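# Push a crate into the taped floor outline

## Task

Using any number of the robots, shove the crate until it rests flat on the floor within the taped outline and squared up with it. The crate must not tip over, and no robot may fall or finish leaning. At the end every robot must have let go and backed away, and the crate must stay in place without any robot holding it.

## Robot and tools

Robots: three identical Hello Robot Stretch 3 units named r1, r2 and r3. Each has a two-wheel differential base (0.33 m long, 0.34 m wide, passive omni wheel at the back), a lift on a vertical mast, and a telescoping arm that reaches out to the robot's RIGHT side, ending in a wrist and a two-finger gripper. The base cannot strafe. To move the gripper forward or back you drive the base. An on-the-spot turn pivots about the point midway between the drive wheels, 0.05 m behind the front edge. With the arm in and the wrist folded, the turning sweep has radius 0.28 m. An unfolded, level wrist reaches past that circle.

Frames: each robot reports in its own base frame (origin on the floor between the drive wheels, x forward, y left, z up). Odometry is that frame as it was when the scene began, and it counts wheel turns only, so slipping looks like travel. Heading is positive leftward, from -3.142 to 3.142. hand_pose is in the base frame, at the point where the closed fingertips meet. With all wrist joints at zero its x axis points up, y points back along the arm toward the mast, and z points to the robot's rear. Robots do not share a frame, so relative positions come only from images, lidar_m, wrist_depth_mm and head_depth_mm.

Tool execute_actions: arguments are actions (a list holding exactly one action, or empty to just read state and images) and cameras (list of camera names such as r2_head_camera, or "all"/null/omitted for all, [] for none). The action is an object keyed by robot name. Each robot entry may contain:
- base: exactly one of translate_m (a relative drive in metres from where the base was last reported, forward positive, -1 to 1) or rotate_rad (a relative on-the-spot turn in radians, counter-clockwise/left positive, -3.2 to 3.2).
- joints: absolute targets by name: lift_m 0 to 1.1 (arm height); arm_m 0 to 0.52 (extension); wrist_yaw_rad -1.345 to 4.42 (0 along the arm, positive toward the front, 3.0 folded over the base); wrist_pitch_rad -1.57 to 0.451 (0 level, negative tips fingers down); wrist_roll_rad -2.911 to 2.911; gripper_m -0.089 to 0.179 (larger is wider; real fingertip gap is 0.007 to 0.025 less, zero below 0.007); head_pan_rad -3.953 to 1.73 (0 forward, positive left, -1.57 looks along the arm); head_tilt_rad -1.53 to 0.419 (negative down).
- contact_limits: only arm_m, a motor effort percentage 1 to 100; the arm stops with contact_stop once that effort is reached. Lower is softer; too low stops instantly.
All listed motions start together. Any unknown key or out-of-range number rejects the whole call with nothing moving. Anything left out may still be driving toward an earlier target. Each action lasts at most 15 s. If a result reports a stop, later motion calls in the same reply are skipped.

Tool wait: seconds 0 to 10; commands nothing new and returns state and images. Tool zoom_image: camera plus region [x0, y0, x1, y1] in pixels of that camera's latest full image, at most 504 by 504. Tool finished_scene: scene (the current scene's number); ends the scene irreversibly once the last command has been held, and reports success and the next task. Replying without any tool call ends everything.

Results: base_status and joint_status tell how each motion ended: done (for the base, wheels turned the commanded amount even if slipping), off_target (stopped short, may still push), contact_stop, time_out, torque_fault (old target dropped). After a contact stop the arm or lift goes slack until commanded again. on_its_own covers uncommanded parts; its "held at" is the held target, not the actual position. motor_effort is percent of max, positive toward larger joint values, with the last action's peak in brackets; readings carry sizable fixed and random error. Positive wheel effort pushes forward. base_tilt gives forward/right lean in degrees (about 4 degrees of fixed error). turned_by_wheels and turned_by_imu give turning since the previous result. lidar_m: 12 distances in metres from the base origin, 30-degree sectors counter-clockwise starting straight ahead (4th left, 7th behind, 10th right), in a plane 0.17 m high, range 0.15 to 12 m, "-" for nothing; own body and a low lift can mask sectors 5, 6, 9, 10. wrist_depth_mm and head_depth_mm are 7x7 grids of median depths (45 to 1000 mm and 280 to 4000 mm; head grid is sideways).

Speed: base goes up to 0.30 m/s and 1.9 rad/s only with lift_m below 0.30, arm_m below 0.03 and wrist_yaw_rad above 2.54; otherwise 0.10 m/s and 0.63 rad/s. The same drive command can differ between robots by up to 2.5 cm per metre.

Cautions: robots pressing on each other fails the run, and once bases touch, even millimetres more is a hard press; nothing in the state flags robot contact. Keep the crate upright: push low and gently, and check it in images. Pushing with the gripper higher than about 0.45 m against something unyielding can topple a robot, more so with raised contact limits or repeated pushes. Driving while the hand pushes on something immovable, or snagging on furniture, can tip a robot; reverse in small steps, pull the gripper free, and drop lift_m near 0.2 if leaning persists. Fold or unfold the wrist only with lift_m 0.32 to 0.95, wrist_pitch_rad -0.4, roll near 0; when yaw is below -0.4 keep pitch at -0.5 or lower. Wrist servos overloaded for several seconds switch off for 10 s. Avoid drops, slams and hard shoves. Before finishing, release and back every robot away so the crate rests in the outline on its own; a loose object may occasionally get nudged, so confirm it is still inside. The scene keeps running while you think, holding the last command; favour short, efficient motions.

Each tool is called by a JSON object that holds its "name" and its "arguments".

## Session

{"name": "execute_actions", "arguments": {"actions": [], "cameras": ["r1_nav_camera","r2_nav_camera","r3_nav_camera"]}}

Scene clock: 0.00 s.
r1.base_odometry: x=+0.000 y=+0.000 heading=+0.000 (m, m, rad; r1's odometry frame)
r1.turned_by_wheels: +0.000 (rad since the last result)
r1.turned_by_imu: +0.000 (rad since the last result)
r1.base_tilt: forward=-1.9 right=-0.4 (deg)
r1.lidar_m: 2.65 2.81 2.42 2.42 2.46 2.12 2.13 2.11 1.65 1.65 3.05 2.65
r1.head_depth_mm: 1697 2506 2524 2522 2489 2447 2320 / 1712 2477 2593 2580 2536 2567 2316 / 1696 2477 2681 2674 2630 2651 2284 / 1708 2495 2765 2734 2707 2681 2302 / 1718 2549 2811 2835 2771 2747 2305 / 1716 2526 2921 2857 2884 2831 2303 / 1717 2529 2962 3032 2900 2895 2278
r1.base_status: not commanded
r1.joint_positions: lift_m=+0.430 arm_m=-0.003 wrist_yaw_rad=+2.885 wrist_pitch_rad=-0.508 wrist_roll_rad=+0.017 gripper_m=+0.037 head_pan_rad=-0.001 head_tilt_rad=-0.011
r1.joint_status: not commanded
r1.motor_effort: left_wheel=+1 right_wheel=+0 lift_m=+21 arm_m=+1 wrist_yaw_rad=+0 wrist_pitch_rad=+5 wrist_roll_rad=+0 gripper_m=+0 head_pan_rad=+0 head_tilt_rad=+1 (%)
r1.hand_pose: x=+0.0327 y=+0.0630 z=+0.4232 quat_wxyz=(+0.265, +0.707, +0.087, +0.650) (m; r1's base frame)
r1.wrist_depth_mm: - - - - - - - / - - - - - - - / - - - - - - - / 850 895 866 892 872 849 895 / 734 - 769 726 766 726 738 / 634 - - 654 651 641 643 / 566 559 - 576 550 565 563
r2.base_odometry: x=+0.000 y=+0.000 heading=+0.000 (m, m, rad; r2's odometry frame)
r2.turned_by_wheels: +0.000 (rad since the last result)
r2.turned_by_imu: +0.000 (rad since the last result)
r2.base_tilt: forward=-1.1 right=+1.9 (deg)
r2.lidar_m: 4.11 1.28 0.90 0.85 0.88 1.15 2.80 2.23 4.06 1.17 3.98 2.10
r2.head_depth_mm: 2100 3257 - - - 3499 2333 / 2122 3291 - - - 3468 2333 / 2144 3389 - - - 3353 2312 / 2187 3421 - - - 3397 2307 / 2194 3506 - - - 3344 2286 / 2210 3586 - - - 3279 2256 / 2244 3386 - - - 3194 2204
r2.base_status: not commanded
r2.joint_positions: lift_m=+0.415 arm_m=-0.001 wrist_yaw_rad=+3.090 wrist_pitch_rad=-0.532 wrist_roll_rad=-0.020 gripper_m=+0.037 head_pan_rad=-0.005 head_tilt_rad=+0.009
r2.joint_status: not commanded
r2.motor_effort: left_wheel=+0 right_wheel=+0 lift_m=+34 arm_m=+1 wrist_yaw_rad=+0 wrist_pitch_rad=+5 wrist_roll_rad=+0 gripper_m=+0 head_pan_rad=+0 head_tilt_rad=+2 (%)
r2.hand_pose: x=-0.0104 y=+0.0640 z=+0.4034 quat_wxyz=(+0.202, +0.680, +0.170, +0.684) (m; r2's base frame)
r2.wrist_depth_mm: 807 818 - 870 894 918 954 / 905 928 - 961 - - - / 985 - - - - 967 975 / 923 913 878 836 832 810 793 / 775 758 743 725 716 691 674 / 654 661 649 628 588 587 587 / 575 569 - - 531 525 519
r3.base_odometry: x=+0.000 y=+0.000 heading=+0.000 (m, m, rad; r3's odometry frame)
r3.turned_by_wheels: +0.000 (rad since the last result)
r3.turned_by_imu: +0.000 (rad since the last result)
r3.base_tilt: forward=-0.7 right=+1.3 (deg)
r3.lidar_m: 2.24 1.50 1.47 2.79 2.80 2.49 2.51 3.05 1.52 1.53 2.24 2.22
r3.head_depth_mm: 2049 2078 2115 2109 2105 2139 2117 / 2118 2132 2164 2177 2200 2217 2188 / 2181 2227 2255 2272 2295 2315 2223 / 2249 2321 2345 2378 2368 2375 2201 / 2282 2401 2426 2474 2473 2501 2198 / 2323 2512 2544 2578 2580 2590 2192 / 2336 2618 2661 2696 2710 2718 2158
r3.base_status: not commanded
r3.joint_positions: lift_m=+0.541 arm_m=+0.001 wrist_yaw_rad=+3.074 wrist_pitch_rad=-0.431 wrist_roll_rad=+0.020 gripper_m=+0.037 head_pan_rad=-0.012 head_tilt_rad=+0.005
r3.joint_status: not commanded
r3.motor_effort: left_wheel=+0 right_wheel=+1 lift_m=+29 arm_m=+0 wrist_yaw_rad=+0 wrist_pitch_rad=+5 wrist_roll_rad=+0 gripper_m=-1 head_pan_rad=+0 head_tilt_rad=+2 (%)
r3.hand_pose: x=-0.0062 y=+0.0765 z=+0.5506 quat_wxyz=(+0.176, +0.702, +0.126, +0.679) (m; r3's base frame)
r3.wrist_depth_mm: - - - - - - - / - - - - - - - / - - - - - - - / - - - - - - - / 959 951 935 949 992 974 960 / 826 809 819 821 825 814 820 / 722 715 694 710 703 718 708
pictures: r1_nav_camera (sideways: a quarter turn counterclockwise sets it upright), r2_nav_camera (sideways: a quarter turn counterclockwise sets it upright), r3_nav_camera (sideways: a quarter turn counterclockwise sets it upright)
Images, in order (width x height): r1_nav_camera 672x504, r2_nav_camera 672x504, r3_nav_camera 672x504.

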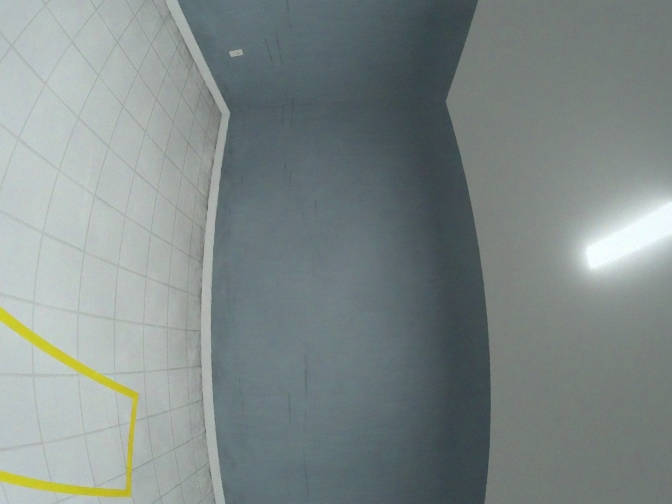

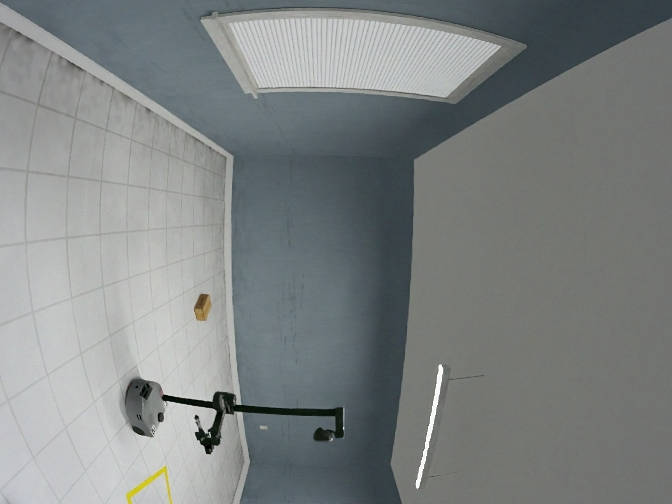

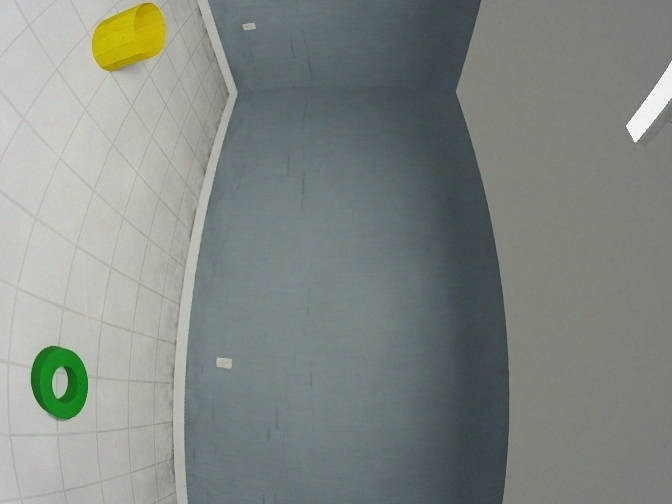

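{"name": "execute_actions", "arguments": {"actions": [{"r1":{"joints":{"head_pan_rad":-1.3,"head_tilt_rad":-0.7,"lift_m":0.27,"wrist_yaw_rad":3.1,"wrist_pitch_rad":-0.4}},"r2":{"joints":{"head_pan_rad":-1.3,"head_tilt_rad":-0.7,"lift_m":0.27,"wrist_yaw_rad":3.1,"wrist_pitch_rad":-0.4}},"r3":{"joints":{"head_pan_rad":-1.8,"head_tilt_rad":-0.6,"lift_m":0.27,"wrist_yaw_rad":3.1,"wrist_pitch_rad":-0.4}}}], "cameras": ["r1_nav_camera","r2_nav_camera","r3_nav_camera","r1_head_camera","r2_head_camera","r3_head_camera"]}}

Scene clock: 10.80 s.
r1.base_odometry: x=+0.000 y=+0.000 heading=+0.000 (m, m, rad; r1's odometry frame)
r1.turned_by_wheels: +0.000 (rad since the last result)
r1.turned_by_imu: +0.002 (rad since the last result)
r1.base_tilt: forward=-1.9 right=-0.3 (deg)
r1.lidar_m: 2.64 2.81 2.43 2.43 2.46 2.13 2.13 2.12 1.65 1.65 3.08 2.65
r1.head_depth_mm: - - 3127 1858 1708 1407 1201 / - - 2172 1964 1717 1406 1187 / - - 3080 2064 1712 1411 1182 / - - 3046 2184 1709 1408 1186 / 3850 - 2972 2173 1698 1395 1181 / 3372 3701 2998 2153 1684 1378 1180 / 2975 3248 2952 2141 1688 1391 1171
r1.base_status: not commanded
r1.joint_positions: lift_m=+0.270 arm_m=-0.003 wrist_yaw_rad=+3.098 wrist_pitch_rad=-0.420 wrist_roll_rad=+0.017 gripper_m=+0.037 head_pan_rad=-1.293 head_tilt_rad=-0.691
r1.joint_status: all done
r1.motor_effort: left_wheel=+0(0) right_wheel=+0(0) lift_m=+19(22) arm_m=+1(1) wrist_yaw_rad=+2(4) wrist_pitch_rad=+8(8) wrist_roll_rad=+0(0) gripper_m=+0(0) head_pan_rad=-2(34) head_tilt_rad=-3(32) (%)
r1.hand_pose: x=-0.0116 y=+0.0816 z=+0.2823 quat_wxyz=(+0.164, +0.700, +0.131, +0.682) (m; r1's base frame)
r1.wrist_depth_mm: - - - - - - - / - - - - - - - / 907 905 932 941 934 918 943 / 712 697 715 715 729 711 722 / 579 585 - 584 612 584 593 / 496 514 - - 522 495 500 / 442 - - - 418 436 436
r2.base_odometry: x=+0.000 y=+0.000 heading=+0.000 (m, m, rad; r2's odometry frame)
r2.turned_by_wheels: +0.000 (rad since the last result)
r2.turned_by_imu: -0.001 (rad since the last result)
r2.base_tilt: forward=-1.1 right=+1.9 (deg)
r2.lidar_m: 4.10 1.28 0.90 0.86 0.88 1.16 2.79 2.24 4.05 1.17 3.97 2.11
r2.head_depth_mm: 3520 3485 1866 1528 1640 1414 1228 / 3516 3412 1786 1516 1615 1410 1219 / 3499 3404 2334 1560 1642 1401 1211 / 3610 3297 2479 1964 1625 1385 1208 / 3706 3311 2446 1953 1601 1368 1199 / 3845 3186 2422 1932 1590 1365 1193 / 3867 3157 2338 1900 1587 1358 1180
r2.base_status: not commanded
r2.joint_positions: lift_m=+0.271 arm_m=-0.001 wrist_yaw_rad=+3.098 wrist_pitch_rad=-0.421 wrist_roll_rad=-0.020 gripper_m=+0.037 head_pan_rad=-1.293 head_tilt_rad=-0.691
r2.joint_status: all done
r2.motor_effort: left_wheel=+0(0) right_wheel=+0(0) lift_m=+15(30) arm_m=+0(0) wrist_yaw_rad=+2(2) wrist_pitch_rad=+8(9) wrist_roll_rad=+0(0) gripper_m=+0(0) head_pan_rad=-3(42) head_tilt_rad=-4(37) (%)
r2.hand_pose: x=-0.0115 y=+0.0794 z=+0.2827 quat_wxyz=(+0.162, +0.687, +0.135, +0.695) (m; r2's base frame)
r2.wrist_depth_mm: 806 798 - 857 865 880 913 / 868 880 - 931 964 944 980 / 949 936 - 979 923 910 877 / 819 793 780 752 730 688 671 / 654 627 617 605 597 575 554 / 538 525 - - - 485 465 / 465 - - - 426 416 411
r3.base_odometry: x=+0.000 y=+0.000 heading=+0.000 (m, m, rad; r3's odometry frame)
r3.turned_by_wheels: +0.000 (rad since the last result)
r3.turned_by_imu: +0.000 (rad since the last result)
r3.base_tilt: forward=-0.8 right=+1.2 (deg)
r3.lidar_m: 2.24 1.50 1.47 2.79 2.79 2.50 2.51 3.05 1.52 1.53 2.24 2.23
r3.head_depth_mm: - - 2834 1799 1737 1443 1245 / - - 1976 1824 1712 1445 1246 / - 3464 1984 1863 1733 1450 1253 / - - 2831 2072 1740 1447 1246 / - - 2809 2124 1724 1453 1239 / - - 2801 2130 1721 1455 1244 / - - 2786 2151 1722 1455 1250
r3.base_status: not commanded
r3.joint_positions: lift_m=+0.270 arm_m=+0.001 wrist_yaw_rad=+3.098 wrist_pitch_rad=-0.421 wrist_roll_rad=+0.020 gripper_m=+0.037 head_pan_rad=-1.793 head_tilt_rad=-0.592
r3.joint_status: all done
r3.motor_effort: left_wheel=+0(0) right_wheel=+2(2) lift_m=+24(25) arm_m=+0(0) wrist_yaw_rad=+2(3) wrist_pitch_rad=+7(8) wrist_roll_rad=+0(0) gripper_m=+0(1) head_pan_rad=-5(55) head_tilt_rad=-6(44) (%)
r3.hand_pose: x=-0.0115 y=+0.0780 z=+0.2822 quat_wxyz=(+0.165, +0.701, +0.131, +0.681) (m; r3's base frame)
r3.wrist_depth_mm: - - - - - - - / - - - - - - - / 902 902 - 898 873 892 931 / 700 709 696 701 695 711 704 / 559 573 571 562 603 576 575 / 481 507 - - - 482 485 / - - - - 413 423 423
pictures: r1_head_camera (sideways: a quarter turn clockwise sets it upright), r1_nav_camera (sideways: a quarter turn counterclockwise sets it upright), r2_head_camera (sideways: a quarter turn clockwise sets it upright), r2_nav_camera (sideways: a quarter turn counterclockwise sets it upright), r3_head_camera (sideways: a quarter turn clockwise sets it upright), r3_nav_camera (sideways: a quarter turn counterclockwise sets it upright)
Images, in order (width x height): r1_head_camera 896x504, r1_nav_camera 672x504, r2_head_camera 896x504, r2_nav_camera 672x504, r3_head_camera 896x504, r3_nav_camera 672x504.

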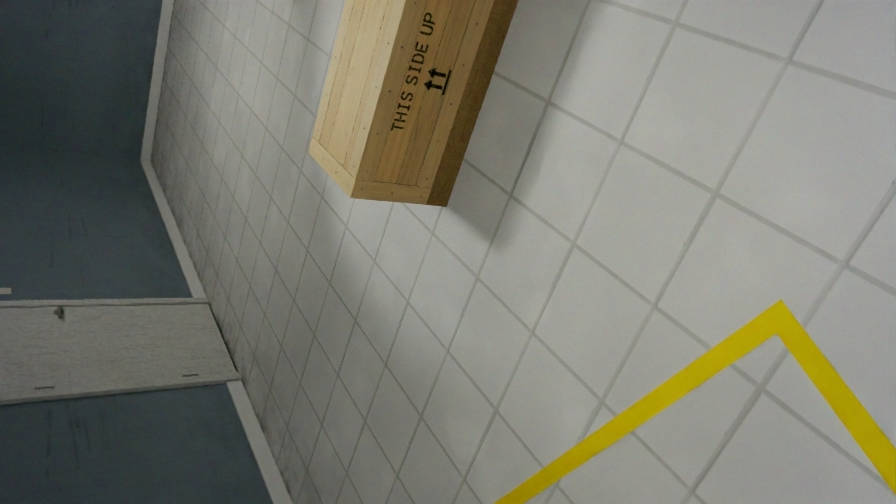

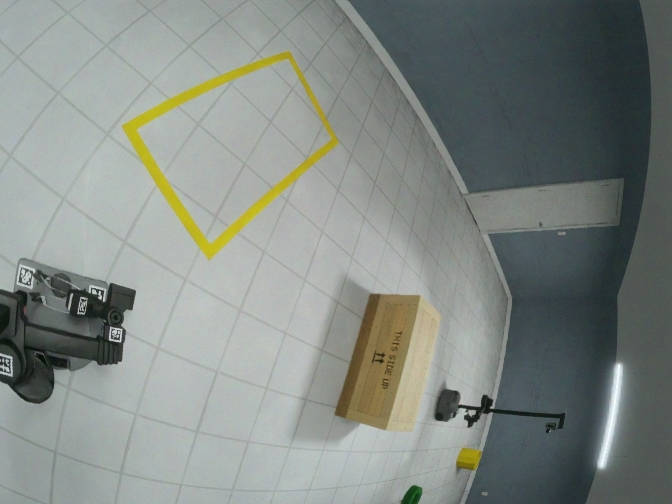

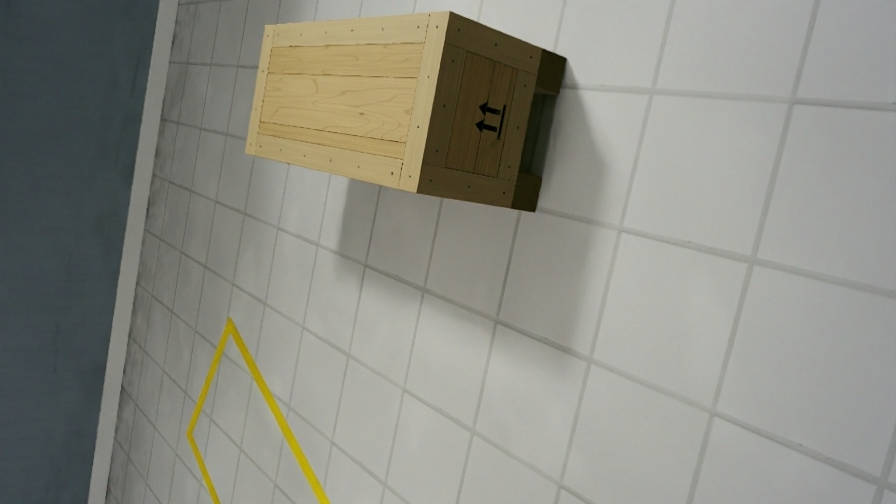

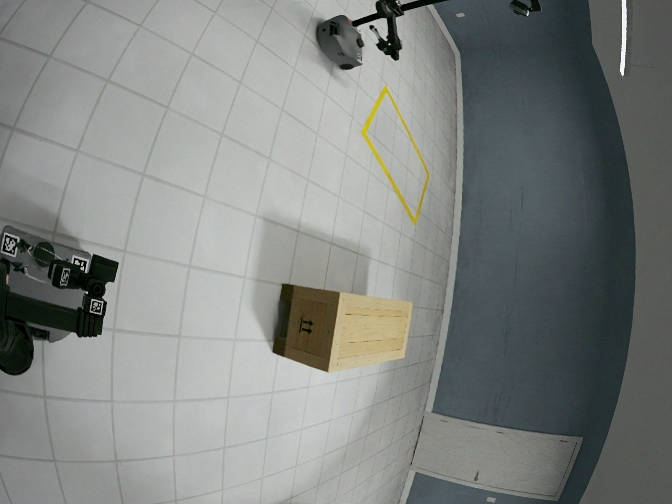

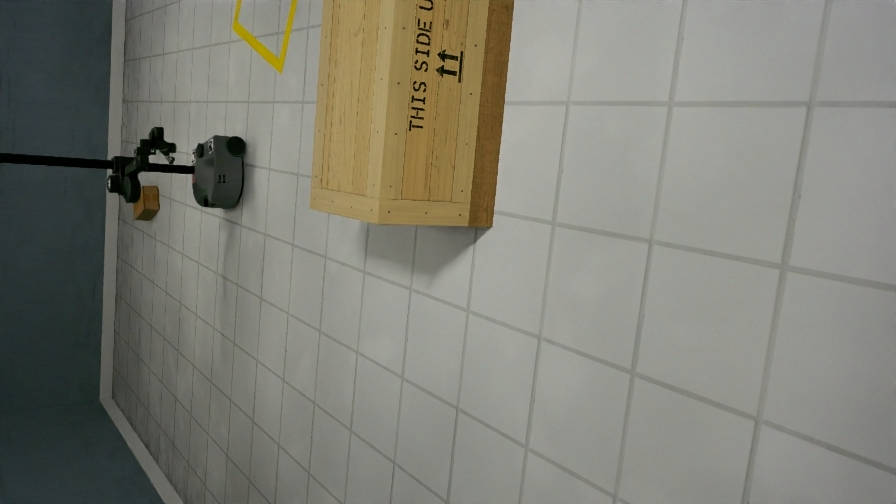

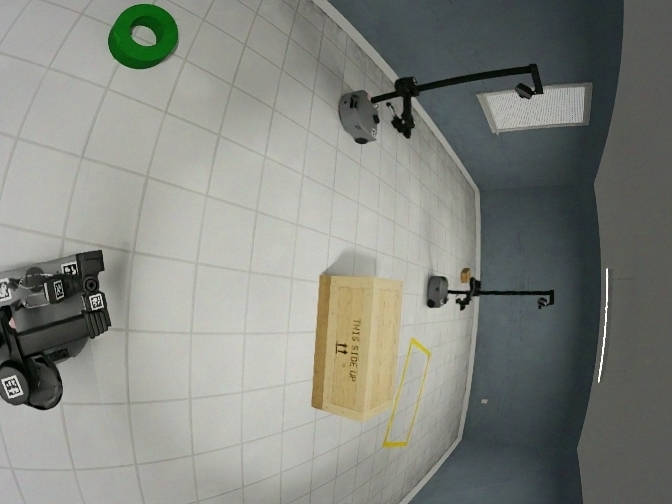

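{"name": "execute_actions", "arguments": {"actions": [{"r1":{"base":{"rotate_rad":-1.40},"joints":{"head_pan_rad":0,"head_tilt_rad":-0.9}},"r2":{"base":{"rotate_rad":-1.98},"joints":{"head_pan_rad":0,"head_tilt_rad":-0.9}},"r3":{"base":{"rotate_rad":-1.50},"joints":{"head_pan_rad":0,"head_tilt_rad":-0.9}}}], "cameras": []}}

{"name": "execute_actions", "arguments": {"actions": [{"r1":{"base":{"translate_m":0.8}},"r2":{"base":{"translate_m":0.8}},"r3":{"base":{"translate_m":0.72}}}], "cameras": ["r1_head_camera","r2_head_camera"]}}

Scene clock: 37.13 s.
r1.base_odometry: x=+0.000 y=+0.000 heading=-1.400 (m, m, rad; r1's odometry frame)
r1.turned_by_wheels: -1.400 (rad since the last result)
r1.turned_by_imu: -1.401 (rad since the last result)
r1.base_tilt: forward=-2.0 right=-0.5 (deg)
r1.lidar_m: 1.67 2.82 2.65 2.70 2.58 2.42 2.47 2.27 2.13 2.17 2.01 1.65
r1.head_depth_mm: - 2858 1789 1756 1477 1283 1122 / - 2008 1905 1758 1466 1271 1115 / - 1956 1981 1763 1478 1267 1116 / 3987 2776 2059 1736 1454 1271 1109 / - 2757 2134 1734 1457 1264 1110 / 3724 2714 2116 1723 1460 1264 1107 / 3427 2737 2108 1711 1443 1247 1101
r1.base_status: done
r1.joint_positions: lift_m=+0.270 arm_m=-0.003 wrist_yaw_rad=+3.099 wrist_pitch_rad=-0.420 wrist_roll_rad=+0.017 gripper_m=+0.037 head_pan_rad=-0.007 head_tilt_rad=-0.890
r1.joint_status: all done
r1.motor_effort: left_wheel=+2(9) right_wheel=-2(8) lift_m=+19(19) arm_m=+0(0) wrist_yaw_rad=+1(1) wrist_pitch_rad=+8(8) wrist_roll_rad=+0(0) gripper_m=-1(1) head_pan_rad=+3(34) head_tilt_rad=-5(19) (%)
r1.hand_pose: x=-0.0116 y=+0.0817 z=+0.2823 quat_wxyz=(+0.164, +0.700, +0.131, +0.682) (m; r1's base frame)
r1.wrist_depth_mm: - - - - - - - / - - - - - - - / 916 907 916 924 932 924 958 / 710 703 715 726 715 720 720 / 585 589 - 592 617 582 596 / 495 509 - - 512 493 499 / 440 - - - 418 430 434
r2.base_odometry: x=+0.000 y=+0.000 heading=-1.980 (m, m, rad; r2's odometry frame)
r2.turned_by_wheels: -1.980 (rad since the last result)
r2.turned_by_imu: -2.004 (rad since the last result)
r2.base_tilt: forward=-1.2 right=+1.7 (deg)
r2.lidar_m: 1.20 1.17 4.11 2.10 2.64 1.14 0.87 0.85 0.91 1.30 3.22 2.24
r2.head_depth_mm: 2908 2291 1934 1661 1458 1295 1167 / 2862 2294 1893 1639 1447 1288 1165 / 2817 2280 1891 1635 1431 1276 1148 / 2724 2253 1878 1618 1415 1274 1144 / 2738 2191 1856 1610 1417 1253 1130 / 2673 2168 1717 1594 1401 1261 1129 / 2717 1521 1475 1570 1391 1243 1123
r2.base_status: done
r2.joint_positions: lift_m=+0.271 arm_m=-0.001 wrist_yaw_rad=+3.098 wrist_pitch_rad=-0.421 wrist_roll_rad=-0.020 gripper_m=+0.037 head_pan_rad=-0.007 head_tilt_rad=-0.889
r2.joint_status: all done
r2.motor_effort: left_wheel=+2(16) right_wheel=-1(7) lift_m=+15(15) arm_m=+0(0) wrist_yaw_rad=+1(1) wrist_pitch_rad=+7(7) wrist_roll_rad=+0(0) gripper_m=+0(0) head_pan_rad=+3(42) head_tilt_rad=-4(20) (%)
r2.hand_pose: x=-0.0115 y=+0.0794 z=+0.2827 quat_wxyz=(+0.162, +0.687, +0.135, +0.695) (m; r2's base frame)
r2.wrist_depth_mm: - - - - - - - / - - - - - - - / - - - 963 938 890 879 / 813 815 795 757 712 697 669 / 636 635 619 596 601 572 555 / 533 529 - - - 482 466 / 466 - - - 426 416 408
r3.base_odometry: x=+0.000 y=+0.000 heading=-1.500 (m, m, rad; r3's odometry frame)
r3.turned_by_wheels: -1.500 (rad since the last result)
r3.turned_by_imu: -1.472 (rad since the last result)
r3.base_tilt: forward=-0.7 right=+1.2 (deg)
r3.lidar_m: 2.24 2.39 2.22 2.26 1.47 1.48 2.82 2.71 2.50 2.54 1.64 1.52
r3.head_depth_mm: 2573 2088 1751 1570 1388 1242 1132 / 2574 2135 1803 1568 1393 1254 1134 / 2565 2137 1801 1582 1397 1252 1136 / 2603 2123 1821 1580 1401 1250 1132 / 2574 2144 1809 1579 1400 1256 1137 / 2217 2151 1830 1580 1398 1253 1132 / 2544 2155 1818 1593 1397 1258 1133
r3.base_status: done
r3.joint_positions: lift_m=+0.270 arm_m=+0.001 wrist_yaw_rad=+3.098 wrist_pitch_rad=-0.421 wrist_roll_rad=+0.020 gripper_m=+0.037 head_pan_rad=-0.007 head_tilt_rad=-0.889
r3.joint_status: all done
r3.motor_effort: left_wheel=+2(11) right_wheel=-1(10) lift_m=+24(23) arm_m=+0(0) wrist_yaw_rad=+1(1) wrist_pitch_rad=+7(7) wrist_roll_rad=+0(0) gripper_m=-1(0) head_pan_rad=+4(53) head_tilt_rad=-6(35) (%)
r3.hand_pose: x=-0.0115 y=+0.0780 z=+0.2822 quat_wxyz=(+0.164, +0.701, +0.131, +0.681) (m; r3's base frame)
r3.wrist_depth_mm: - - - - - - - / - - - - - - - / 893 915 - 895 897 880 913 / 710 706 701 704 704 702 698 / 563 580 569 576 594 567 563 / 478 510 - - - 490 493 / - - - - 420 422 420
pictures: none
No camera images: the call's "cameras" was empty. Leave "cameras" out to get every camera's image.

Scene clock: 41.63 s.
r1.base_odometry: x=+0.136 y=-0.788 heading=-1.400 (m, m, rad; r1's odometry frame)
r1.turned_by_wheels: +0.000 (rad since the last result)
r1.turned_by_imu: +0.003 (rad since the last result)
r1.base_tilt: forward=-2.0 right=-0.3 (deg)
r1.lidar_m: 0.93 2.45 2.30 2.34 3.03 3.16 3.23 2.63 2.47 2.52 0.98 0.92
r1.head_depth_mm: - 2847 2201 1258 1387 1268 1123 / - 2864 2165 1306 1425 1271 1115 / - 2806 1512 1337 1466 1271 1122 / 3964 2756 2128 1519 1464 1266 1110 / 3723 2742 2131 1726 1451 1250 1100 / 3354 2739 2140 1714 1453 1259 1102 / 2950 2698 2112 1712 1450 1248 1102
r1.base_status: done
r1.joint_positions: lift_m=+0.270 arm_m=-0.003 wrist_yaw_rad=+3.099 wrist_pitch_rad=-0.420 wrist_roll_rad=+0.017 gripper_m=+0.037 head_pan_rad=-0.007 head_tilt_rad=-0.890
r1.joint_status: not commanded
r1.motor_effort: left_wheel=+1(8) right_wheel=-2(7) lift_m=+19(19) arm_m=+1(1) wrist_yaw_rad=+1(2) wrist_pitch_rad=+8(8) wrist_roll_rad=+0(0) gripper_m=+0(1) head_pan_rad=+3(3) head_tilt_rad=-4(5) (%)
r1.hand_pose: x=-0.0118 y=+0.0817 z=+0.2824 quat_wxyz=(+0.163, +0.700, +0.132, +0.683) (m; r1's base frame)
r1.wrist_depth_mm: - - - - - - - / - - - - - - - / 891 908 910 931 923 930 928 / 711 713 708 721 717 741 726 / 584 589 - 591 616 601 600 / 496 517 - - 510 495 496 / 442 - - - 420 432 433
r2.base_odometry: x=-0.318 y=-0.734 heading=-1.980 (m, m, rad; r2's odometry frame)
r2.turned_by_wheels: +0.000 (rad since the last result)
r2.turned_by_imu: -0.001 (rad since the last result)
r2.base_tilt: forward=-1.0 right=+1.9 (deg)
r2.lidar_m: 3.22 0.46 0.49 1.58 4.51 2.09 1.61 1.57 1.67 2.40 0.94 0.85
r2.head_depth_mm: 2884 2332 1956 1399 1396 1298 1156 / 2891 2285 1917 1638 1445 1280 1154 / 2819 2271 1898 1647 1428 1275 1147 / 2738 2244 1880 1617 1423 1268 1144 / 2726 2205 1856 1614 1405 1256 1137 / 2694 2172 1842 1596 1398 1253 1127 / 2654 2168 1822 1569 1387 1191 1126
r2.base_status: done
r2.joint_positions: lift_m=+0.271 arm_m=-0.001 wrist_yaw_rad=+3.099 wrist_pitch_rad=-0.421 wrist_roll_rad=-0.020 gripper_m=+0.037 head_pan_rad=-0.007 head_tilt_rad=-0.890
r2.joint_status: not commanded
r2.motor_effort: left_wheel=+2(14) right_wheel=-2(3) lift_m=+15(15) arm_m=+0(0) wrist_yaw_rad=+1(1) wrist_pitch_rad=+8(8) wrist_roll_rad=+0(0) gripper_m=+0(0) head_pan_rad=+4(4) head_tilt_rad=-5(4) (%)
r2.hand_pose: x=-0.0117 y=+0.0794 z=+0.2827 quat_wxyz=(+0.161, +0.687, +0.135, +0.695) (m; r2's base frame)
r2.wrist_depth_mm: - - - - - 506 399 / - - - - - 529 420 / - - - 986 881 561 437 / 819 793 765 740 702 663 453 / 653 635 621 591 602 564 479 / 538 532 - - - 478 473 / 462 - - - 419 418 410
r3.base_odometry: x=+0.051 y=-0.718 heading=-1.500 (m, m, rad; r3's odometry frame)
r3.turned_by_wheels: +0.000 (rad since the last result)
r3.turned_by_imu: +0.003 (rad since the last result)
r3.base_tilt: forward=-0.7 right=+1.3 (deg)
r3.lidar_m: 0.85 2.07 1.93 1.96 2.50 2.02 3.46 3.00 2.78 2.85 0.94 0.87
r3.head_depth_mm: 2583 2110 1819 1567 1389 1241 1136 / 2580 2134 1803 1567 1394 1250 1132 / 2380 1175 1697 1487 1393 1248 1132 / 2583 2154 1225 1383 1395 1249 1136 / 2616 2135 1168 1444 1398 1252 1134 / 2601 2145 1834 1584 1403 1258 1139 / 2501 2156 1822 1592 1397 1254 1139
r3.base_status: done
r3.joint_positions: lift_m=+0.270 arm_m=+0.001 wrist_yaw_rad=+3.099 wrist_pitch_rad=-0.421 wrist_roll_rad=+0.020 gripper_m=+0.037 head_pan_rad=-0.007 head_tilt_rad=-0.890
r3.joint_status: not commanded
r3.motor_effort: left_wheel=+2(10) right_wheel=-1(6) lift_m=+24(24) arm_m=+0(0) wrist_yaw_rad=+0(1) wrist_pitch_rad=+7(8) wrist_roll_rad=+0(0) gripper_m=-1(0) head_pan_rad=+4(4) head_tilt_rad=-7(7) (%)
r3.hand_pose: x=-0.0116 y=+0.0780 z=+0.2822 quat_wxyz=(+0.164, +0.701, +0.132, +0.682) (m; r3's base frame)
r3.wrist_depth_mm: - - - - - - - / - - - - - - - / 929 921 - 868 901 923 900 / 712 700 708 705 702 695 697 / 573 574 570 576 595 584 573 / 478 518 - - - 483 492 / - - - - 425 419 425
pictures: r1_head_camera (sideways: a quarter turn clockwise sets it upright), r2_head_camera (sideways: a quarter turn clockwise sets it upright)
Images, in order (width x height): r1_head_camera 896x504, r2_head_camera 896x504.

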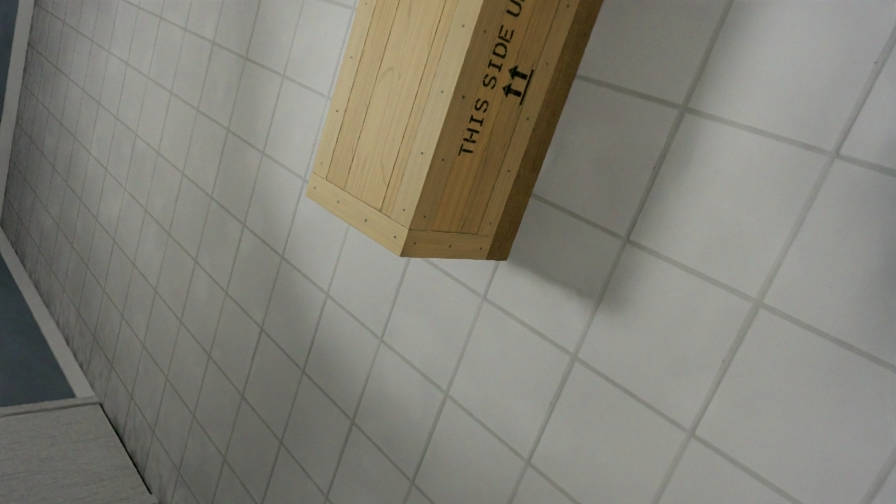

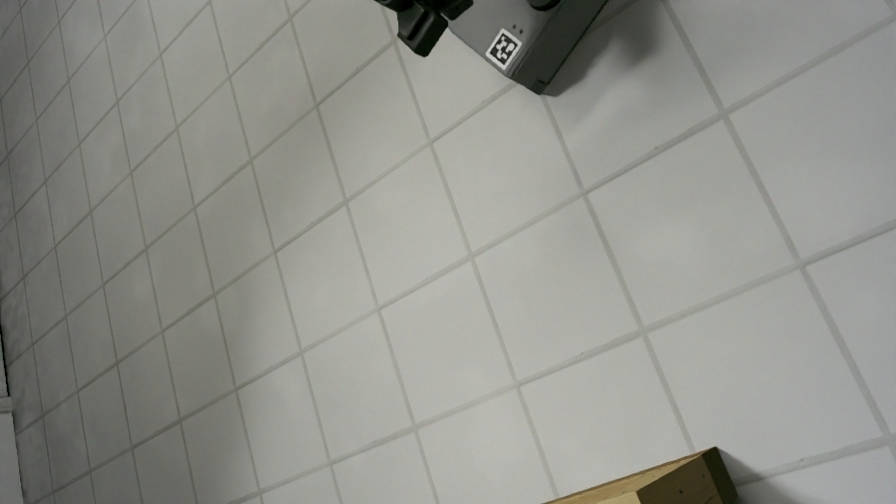

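{"name": "execute_actions", "arguments": {"actions": [], "cameras": ["r1_nav_camera","r2_nav_camera","r3_nav_camera"]}}

Scene clock: 52.27 s.
r1.base_odometry: x=+0.136 y=-0.788 heading=-1.400 (m, m, rad; r1's odometry frame)
r1.turned_by_wheels: +0.000 (rad since the last result)
r1.turned_by_imu: +0.001 (rad since the last result)
r1.base_tilt: forward=-1.9 right=-0.4 (deg)
r1.lidar_m: 0.93 2.45 2.30 2.35 3.03 3.16 3.20 2.63 2.47 2.51 0.98 0.92
r1.head_depth_mm: - 2855 2167 1262 1389 1278 1115 / - 2837 2170 1301 1430 1280 1121 / - 2810 1508 1335 1468 1265 1108 / 3987 2792 2136 1513 1456 1258 1110 / 3703 2749 2101 1745 1464 1267 1107 / 3353 2745 2101 1719 1452 1260 1107 / 2976 2713 2089 1713 1445 1250 1100
r1.base_status: done
r1.joint_positions: lift_m=+0.270 arm_m=-0.003 wrist_yaw_rad=+3.099 wrist_pitch_rad=-0.420 wrist_roll_rad=+0.017 gripper_m=+0.037 head_pan_rad=-0.007 head_tilt_rad=-0.890
r1.joint_status: not commanded
r1.motor_effort: left_wheel=+2(8) right_wheel=-2(7) lift_m=+19(19) arm_m=+0(1) wrist_yaw_rad=+0(2) wrist_pitch_rad=+8(8) wrist_roll_rad=+0(0) gripper_m=-1(1) head_pan_rad=+3(3) head_tilt_rad=-4(5) (%)
r1.hand_pose: x=-0.0118 y=+0.0817 z=+0.2824 quat_wxyz=(+0.163, +0.700, +0.132, +0.683) (m; r1's base frame)
r1.wrist_depth_mm: - - - - - - - / - - - - - - - / 908 927 906 909 932 930 959 / 707 718 718 726 731 733 736 / 575 584 - 590 606 593 594 / 491 516 - - 513 503 497 / 437 - - - 419 433 431
r2.base_odometry: x=-0.318 y=-0.734 heading=-1.980 (m, m, rad; r2's odometry frame)
r2.turned_by_wheels: +0.000 (rad since the last result)
r2.turned_by_imu: -0.001 (rad since the last result)
r2.base_tilt: forward=-1.2 right=+1.9 (deg)
r2.lidar_m: 3.22 0.46 0.49 1.58 4.53 2.09 1.61 1.57 1.66 2.40 0.94 0.84
r2.head_depth_mm: 2885 2335 1937 1409 1380 1294 1165 / 2848 2299 1896 1639 1429 1285 1158 / 2802 2246 1899 1634 1434 1277 1153 / 2761 2231 1886 1612 1420 1271 1141 / 2728 2195 1856 1605 1419 1256 1141 / 2682 2170 1836 1590 1394 1253 1124 / 2654 2162 1820 1576 1394 1194 1119
r2.base_status: done
r2.joint_positions: lift_m=+0.271 arm_m=-0.001 wrist_yaw_rad=+3.099 wrist_pitch_rad=-0.421 wrist_roll_rad=-0.020 gripper_m=+0.037 head_pan_rad=-0.007 head_tilt_rad=-0.890
r2.joint_status: not commanded
r2.motor_effort: left_wheel=+2(14) right_wheel=-1(3) lift_m=+15(15) arm_m=+0(0) wrist_yaw_rad=+1(1) wrist_pitch_rad=+8(8) wrist_roll_rad=+0(0) gripper_m=+0(0) head_pan_rad=+3(4) head_tilt_rad=-4(4) (%)
r2.hand_pose: x=-0.0117 y=+0.0794 z=+0.2827 quat_wxyz=(+0.161, +0.687, +0.135, +0.695) (m; r2's base frame)
r2.wrist_depth_mm: - - - - - 501 402 / - - - - - 528 424 / - - - 990 886 563 436 / 820 783 778 741 710 659 460 / 646 637 616 601 597 567 478 / 540 535 - - - 484 474 / 462 - - - 422 418 404
r3.base_odometry: x=+0.051 y=-0.718 heading=-1.500 (m, m, rad; r3's odometry frame)
r3.turned_by_wheels: +0.000 (rad since the last result)
r3.turned_by_imu: +0.000 (rad since the last result)
r3.base_tilt: forward=-0.7 right=+1.2 (deg)
r3.lidar_m: 0.85 2.07 1.93 1.97 2.50 2.03 3.49 3.01 2.78 2.85 0.93 0.87
r3.head_depth_mm: 2556 2113 1818 1569 1395 1247 1131 / 2568 2129 1800 1583 1382 1243 1132 / 2375 1172 1693 1474 1393 1255 1134 / 2576 2149 1222 1390 1393 1248 1137 / 2576 2137 1170 1448 1402 1255 1135 / 2585 2153 1828 1584 1399 1257 1137 / 2532 2171 1823 1591 1400 1258 1136
r3.base_status: done
r3.joint_positions: lift_m=+0.270 arm_m=+0.001 wrist_yaw_rad=+3.099 wrist_pitch_rad=-0.421 wrist_roll_rad=+0.020 gripper_m=+0.037 head_pan_rad=-0.007 head_tilt_rad=-0.890
r3.joint_status: not commanded
r3.motor_effort: left_wheel=+2(10) right_wheel=-1(6) lift_m=+24(24) arm_m=+0(0) wrist_yaw_rad=+1(1) wrist_pitch_rad=+7(8) wrist_roll_rad=-1(0) gripper_m=+0(0) head_pan_rad=+4(4) head_tilt_rad=-7(7) (%)
r3.hand_pose: x=-0.0116 y=+0.0780 z=+0.2822 quat_wxyz=(+0.164, +0.701, +0.132, +0.682) (m; r3's base frame)
r3.wrist_depth_mm: - - - - - - - / - - - - - - - / 874 909 - 899 918 899 880 / 715 702 694 681 705 716 696 / 574 573 565 567 596 572 565 / 480 511 - - - 484 488 / - - - - 421 419 421
pictures: r1_nav_camera (sideways: a quarter turn counterclockwise sets it upright), r2_nav_camera (sideways: a quarter turn counterclockwise sets it upright), r3_nav_camera (sideways: a quarter turn counterclockwise sets it upright)
Images, in order (width x height): r1_nav_camera 672x504, r2_nav_camera 672x504, r3_nav_camera 672x504.

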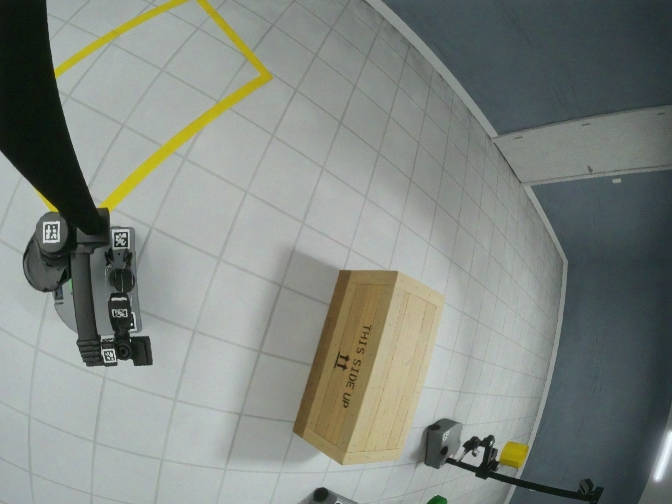

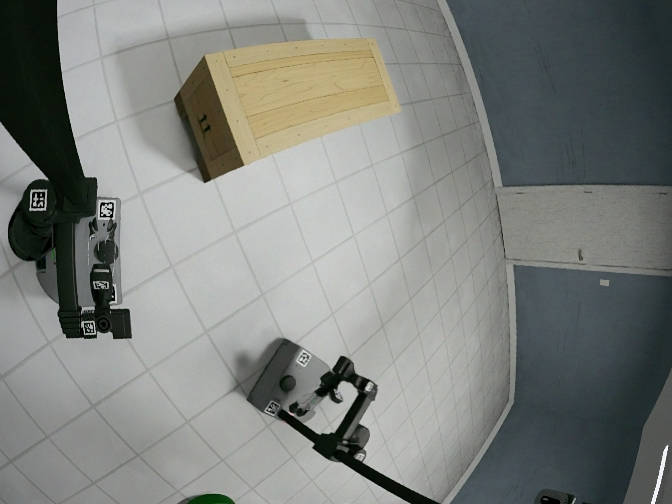

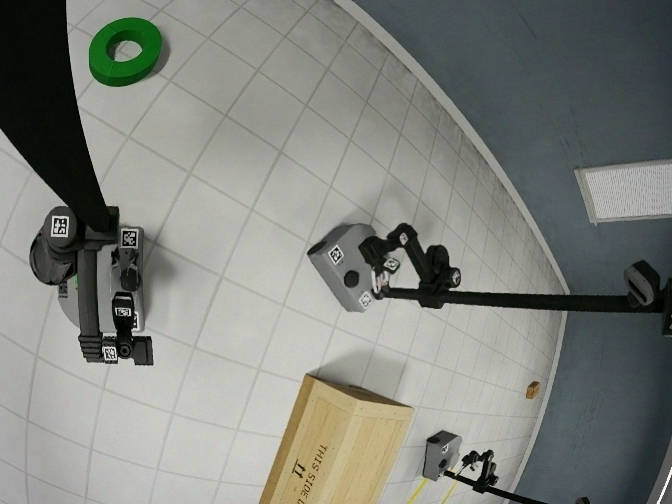

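{"name": "execute_actions", "arguments": {"actions": [{"r1":{"base":{"translate_m":0.63}},"r2":{"base":{"translate_m":0.68}},"r3":{"base":{"translate_m":-0.15}}}], "cameras": []}}

{"name": "execute_actions", "arguments": {"actions": [{"r1":{"base":{"rotate_rad":-0.44}},"r2":{"base":{"rotate_rad":-0.83}},"r3":{"base":{"rotate_rad":-0.9}}}], "cameras": ["r1_nav_camera","r2_nav_camera","r3_nav_camera"]}}

Scene clock: 71.77 s.
r1.base_odometry: x=+0.243 y=-1.409 heading=-1.400 (m, m, rad; r1's odometry frame)
r1.turned_by_wheels: +0.000 (rad since the last result)
r1.turned_by_imu: +0.003 (rad since the last result)
r1.base_tilt: forward=-2.0 right=-0.5 (deg)
r1.lidar_m: 0.34 2.16 2.03 2.06 2.68 3.72 3.79 2.92 2.75 0.54 0.36 0.34
r1.head_depth_mm: - 2864 2181 1752 1043 899 877 / - 2794 2168 1756 1041 890 1010 / - 2843 2146 1746 1032 909 1072 / 3952 2781 2142 1744 1466 1191 1112 / 3559 2738 2119 1728 1455 1263 1110 / 3028 2729 2110 1728 1457 1255 1106 / 2581 2651 2114 1713 1440 1255 1101
r1.base_status: done
r1.joint_positions: lift_m=+0.270 arm_m=-0.003 wrist_yaw_rad=+3.099 wrist_pitch_rad=-0.420 wrist_roll_rad=+0.017 gripper_m=+0.037 head_pan_rad=-0.007 head_tilt_rad=-0.890
r1.joint_status: not commanded
r1.motor_effort: left_wheel=+1(9) right_wheel=-2(7) lift_m=+19(19) arm_m=+0(1) wrist_yaw_rad=+1(0) wrist_pitch_rad=+8(8) wrist_roll_rad=+0(0) gripper_m=-1(0) head_pan_rad=+3(3) head_tilt_rad=-4(5) (%)
r1.hand_pose: x=-0.0118 y=+0.0817 z=+0.2824 quat_wxyz=(+0.163, +0.700, +0.132, +0.683) (m; r1's base frame)
r1.wrist_depth_mm: - - - - - - - / - - - - - - - / 918 922 925 939 936 942 918 / 718 712 720 733 708 730 735 / 586 585 - 584 606 585 598 / 491 511 - - 510 502 506 / 444 - - - 421 431 438
r2.base_odometry: x=-0.589 y=-1.358 heading=-1.980 (m, m, rad; r2's odometry frame)
r2.turned_by_wheels: +0.000 (rad since the last result)
r2.turned_by_imu: -0.001 (rad since the last result)
r2.base_tilt: forward=-1.1 right=+1.9 (deg)
r2.lidar_m: 2.61 2.56 0.48 0.37 0.36 0.38 2.22 2.19 2.31 0.63 2.59 3.42
r2.head_depth_mm: 2902 2321 1935 1671 1464 1291 1160 / 2871 2299 1908 1641 1445 1286 1158 / 2749 2240 1889 1631 1428 1278 1147 / 2679 2238 1873 1626 1432 1272 1143 / 2567 2194 1851 1600 1416 1256 1136 / 2469 2175 1839 1589 1398 1246 1129 / 2409 2159 1830 1573 1395 1246 1125
r2.base_status: done
r2.joint_positions: lift_m=+0.271 arm_m=-0.001 wrist_yaw_rad=+3.099 wrist_pitch_rad=-0.421 wrist_roll_rad=-0.020 gripper_m=+0.037 head_pan_rad=-0.007 head_tilt_rad=-0.890
r2.joint_status: not commanded
r2.motor_effort: left_wheel=+2(14) right_wheel=-2(4) lift_m=+15(15) arm_m=+0(0) wrist_yaw_rad=+1(1) wrist_pitch_rad=+7(8) wrist_roll_rad=+0(0) gripper_m=-1(0) head_pan_rad=+3(3) head_tilt_rad=-4(4) (%)
r2.hand_pose: x=-0.0117 y=+0.0795 z=+0.2827 quat_wxyz=(+0.161, +0.687, +0.135, +0.695) (m; r2's base frame)
r2.wrist_depth_mm: 303 315 - 408 468 566 - / 307 336 - 441 512 636 - / 339 362 - 481 582 721 865 / 788 387 427 534 653 699 679 / 648 425 468 577 597 570 561 / 540 495 - - - 484 468 / 457 - - - 426 415 408
r3.base_odometry: x=+0.040 y=-0.569 heading=-1.500 (m, m, rad; r3's odometry frame)
r3.turned_by_wheels: +0.000 (rad since the last result)
r3.turned_by_imu: -0.001 (rad since the last result)
r3.base_tilt: forward=-0.7 right=+1.2 (deg)
r3.lidar_m: 3.17 2.13 1.99 2.03 2.59 1.90 3.33 2.95 2.72 2.79 1.08 0.64
r3.head_depth_mm: 2563 2132 1796 1539 1159 1187 1131 / 2579 2132 1808 1571 1264 1227 1135 / 2572 2123 1809 1570 1387 1252 1131 / 2584 2122 1814 1583 1395 1256 1133 / 2596 2151 1809 1575 1398 1249 1143 / 2574 2139 1813 1586 1402 1257 1138 / 2544 2155 1832 1589 1405 1259 1137
r3.base_status: done
r3.joint_positions: lift_m=+0.270 arm_m=+0.001 wrist_yaw_rad=+3.099 wrist_pitch_rad=-0.421 wrist_roll_rad=+0.020 gripper_m=+0.037 head_pan_rad=-0.007 head_tilt_rad=-0.890
r3.joint_status: not commanded
r3.motor_effort: left_wheel=+2(7) right_wheel=-1(10) lift_m=+24(24) arm_m=+0(0) wrist_yaw_rad=+0(0) wrist_pitch_rad=+7(7) wrist_roll_rad=+0(0) gripper_m=-1(0) head_pan_rad=+4(4) head_tilt_rad=-5(7) (%)
r3.hand_pose: x=-0.0117 y=+0.0781 z=+0.2822 quat_wxyz=(+0.164, +0.701, +0.132, +0.682) (m; r3's base frame)
r3.wrist_depth_mm: - - - - - - - / - - - - - - - / 897 911 - 854 907 923 907 / 701 697 684 709 699 700 714 / 568 562 580 570 580 578 574 / 475 514 - - - 489 487 / - - - - 420 420 426
pictures: none
No camera images: the call's "cameras" was empty. Leave "cameras" out to get every camera's image.

Scene clock: 73.57 s.
r1.base_odometry: x=+0.243 y=-1.409 heading=-1.840 (m, m, rad; r1's odometry frame)
r1.turned_by_wheels: -0.440 (rad since the last result)
r1.turned_by_imu: -0.441 (rad since the last result)
r1.base_tilt: forward=-2.0 right=-0.3 (deg)
r1.lidar_m: 0.34 0.35 2.10 2.03 2.11 2.89 3.73 3.88 2.84 2.74 0.49 0.35
r1.head_depth_mm: 3508 2511 1194 1462 1038 936 1119 / - 2797 2104 1653 1044 936 1116 / - 2800 2152 1743 1033 927 1111 / - 2768 2124 1728 1029 926 1102 / 3973 2742 2136 1735 1022 925 1090 / 3931 2736 2097 1724 1457 1257 1103 / 3887 2731 2110 1706 1453 1251 1096
r1.base_status: done
r1.joint_positions: lift_m=+0.270 arm_m=-0.003 wrist_yaw_rad=+3.099 wrist_pitch_rad=-0.420 wrist_roll_rad=+0.017 gripper_m=+0.037 head_pan_rad=-0.007 head_tilt_rad=-0.890
r1.joint_status: not commanded
r1.motor_effort: left_wheel=+3(7) right_wheel=-2(9) lift_m=+19(19) arm_m=+0(0) wrist_yaw_rad=+1(1) wrist_pitch_rad=+8(8) wrist_roll_rad=+0(0) gripper_m=+0(1) head_pan_rad=+3(3) head_tilt_rad=-4(4) (%)
r1.hand_pose: x=-0.0118 y=+0.0817 z=+0.2824 quat_wxyz=(+0.163, +0.700, +0.132, +0.683) (m; r1's base frame)
r1.wrist_depth_mm: - - - - - - - / - - - - - - - / 925 932 908 931 939 952 922 / 710 720 730 716 722 712 724 / 581 574 - 586 606 581 597 / 491 512 - - 507 497 508 / 440 - - - 421 431 436
r2.base_odometry: x=-0.589 y=-1.358 heading=-2.810 (m, m, rad; r2's odometry frame)
r2.turned_by_wheels: -0.830 (rad since the last result)
r2.turned_by_imu: -0.840 (rad since the last result)
r2.base_tilt: forward=-1.0 right=+1.9 (deg)
r2.lidar_m: 3.94 2.90 2.56 0.71 0.41 0.36 0.36 2.49 2.18 2.19 0.71 0.63
r2.head_depth_mm: 2907 2308 1934 1074 1254 1251 1165 / 2844 2309 1910 1103 1261 1259 1161 / 2806 2256 1888 1631 1395 1266 1153 / 2753 2235 1890 1606 1426 1273 1144 / 2732 2188 1849 1597 1410 1259 1139 / 2704 2187 1826 1590 1402 1252 1124 / 2683 2148 1814 1579 1384 1237 1116
r2.base_status: done
r2.joint_positions: lift_m=+0.271 arm_m=-0.001 wrist_yaw_rad=+3.099 wrist_pitch_rad=-0.421 wrist_roll_rad=-0.020 gripper_m=+0.037 head_pan_rad=-0.007 head_tilt_rad=-0.890
r2.joint_status: not commanded
r2.motor_effort: left_wheel=+2(14) right_wheel=-1(6) lift_m=+15(15) arm_m=+0(0) wrist_yaw_rad=+1(1) wrist_pitch_rad=+8(8) wrist_roll_rad=+0(0) gripper_m=+0(1) head_pan_rad=+3(3) head_tilt_rad=-4(4) (%)
r2.hand_pose: x=-0.0117 y=+0.0794 z=+0.2827 quat_wxyz=(+0.161, +0.687, +0.135, +0.695) (m; r2's base frame)
r2.wrist_depth_mm: 351 413 - - - - - / 341 445 - - - - - / 346 450 - 978 938 896 866 / 348 461 613 739 727 676 677 / 351 466 599 598 600 571 551 / 354 453 - - - 479 467 / 352 - - - 427 413 406
r3.base_odometry: x=+0.040 y=-0.569 heading=-2.400 (m, m, rad; r3's odometry frame)
r3.turned_by_wheels: -0.900 (rad since the last result)
r3.turned_by_imu: -0.884 (rad since the last result)
r3.base_tilt: forward=-0.7 right=+1.3 (deg)
r3.lidar_m: 0.63 1.00 2.70 2.04 2.02 2.10 1.91 1.90 3.45 2.80 2.72 2.90
r3.head_depth_mm: 2534 2126 1793 1582 1389 1246 1131 / 2579 1542 1713 1577 1388 1246 1138 / 2588 1494 1563 1568 1398 1249 1131 / 1885 1463 1367 1331 1350 1250 1129 / 1713 1466 1069 1362 1267 1249 1132 / 2602 1513 1317 1032 1299 1253 1136 / 2626 2154 1378 1555 1400 1258 1139
r3.base_status: done
r3.joint_positions: lift_m=+0.270 arm_m=+0.001 wrist_yaw_rad=+3.099 wrist_pitch_rad=-0.421 wrist_roll_rad=+0.020 gripper_m=+0.037 head_pan_rad=-0.007 head_tilt_rad=-0.890
r3.joint_status: not commanded
r3.motor_effort: left_wheel=+2(10) right_wheel=-2(9) lift_m=+24(25) arm_m=+0(0) wrist_yaw_rad=+0(1) wrist_pitch_rad=+7(7) wrist_roll_rad=+0(0) gripper_m=-1(1) head_pan_rad=+4(4) head_tilt_rad=-7(6) (%)
r3.hand_pose: x=-0.0117 y=+0.0780 z=+0.2822 quat_wxyz=(+0.164, +0.701, +0.132, +0.682) (m; r3's base frame)
r3.wrist_depth_mm: - - - - - - - / - - - - - - - / 754 892 - 910 908 892 912 / 664 716 700 696 692 710 697 / 566 570 567 573 591 579 580 / 487 508 - - - 489 487 / - - - - 418 417 424
pictures: r1_nav_camera (sideways: a quarter turn counterclockwise sets it upright), r2_nav_camera (sideways: a quarter turn counterclockwise sets it upright), r3_nav_camera (sideways: a quarter turn counterclockwise sets it upright)
Images, in order (width x height): r1_nav_camera 672x504, r2_nav_camera 672x504, r3_nav_camera 672x504.

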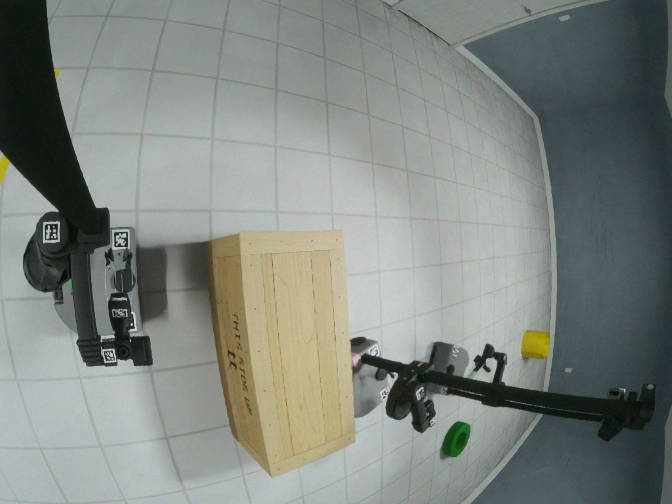

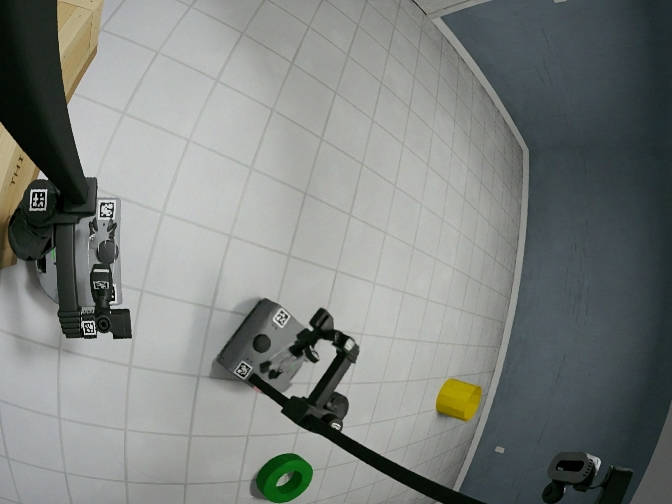

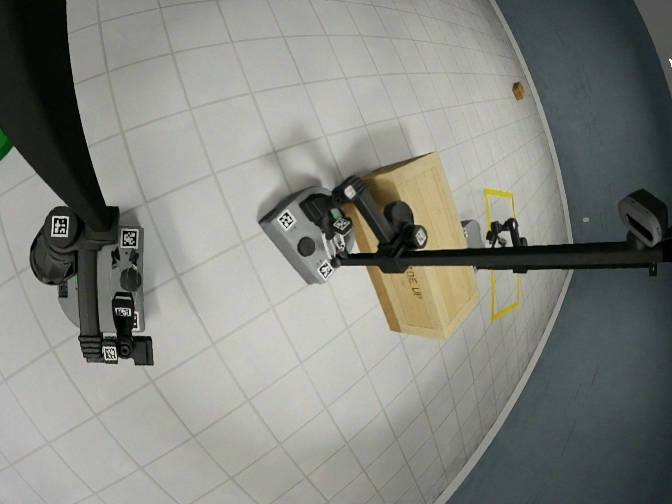

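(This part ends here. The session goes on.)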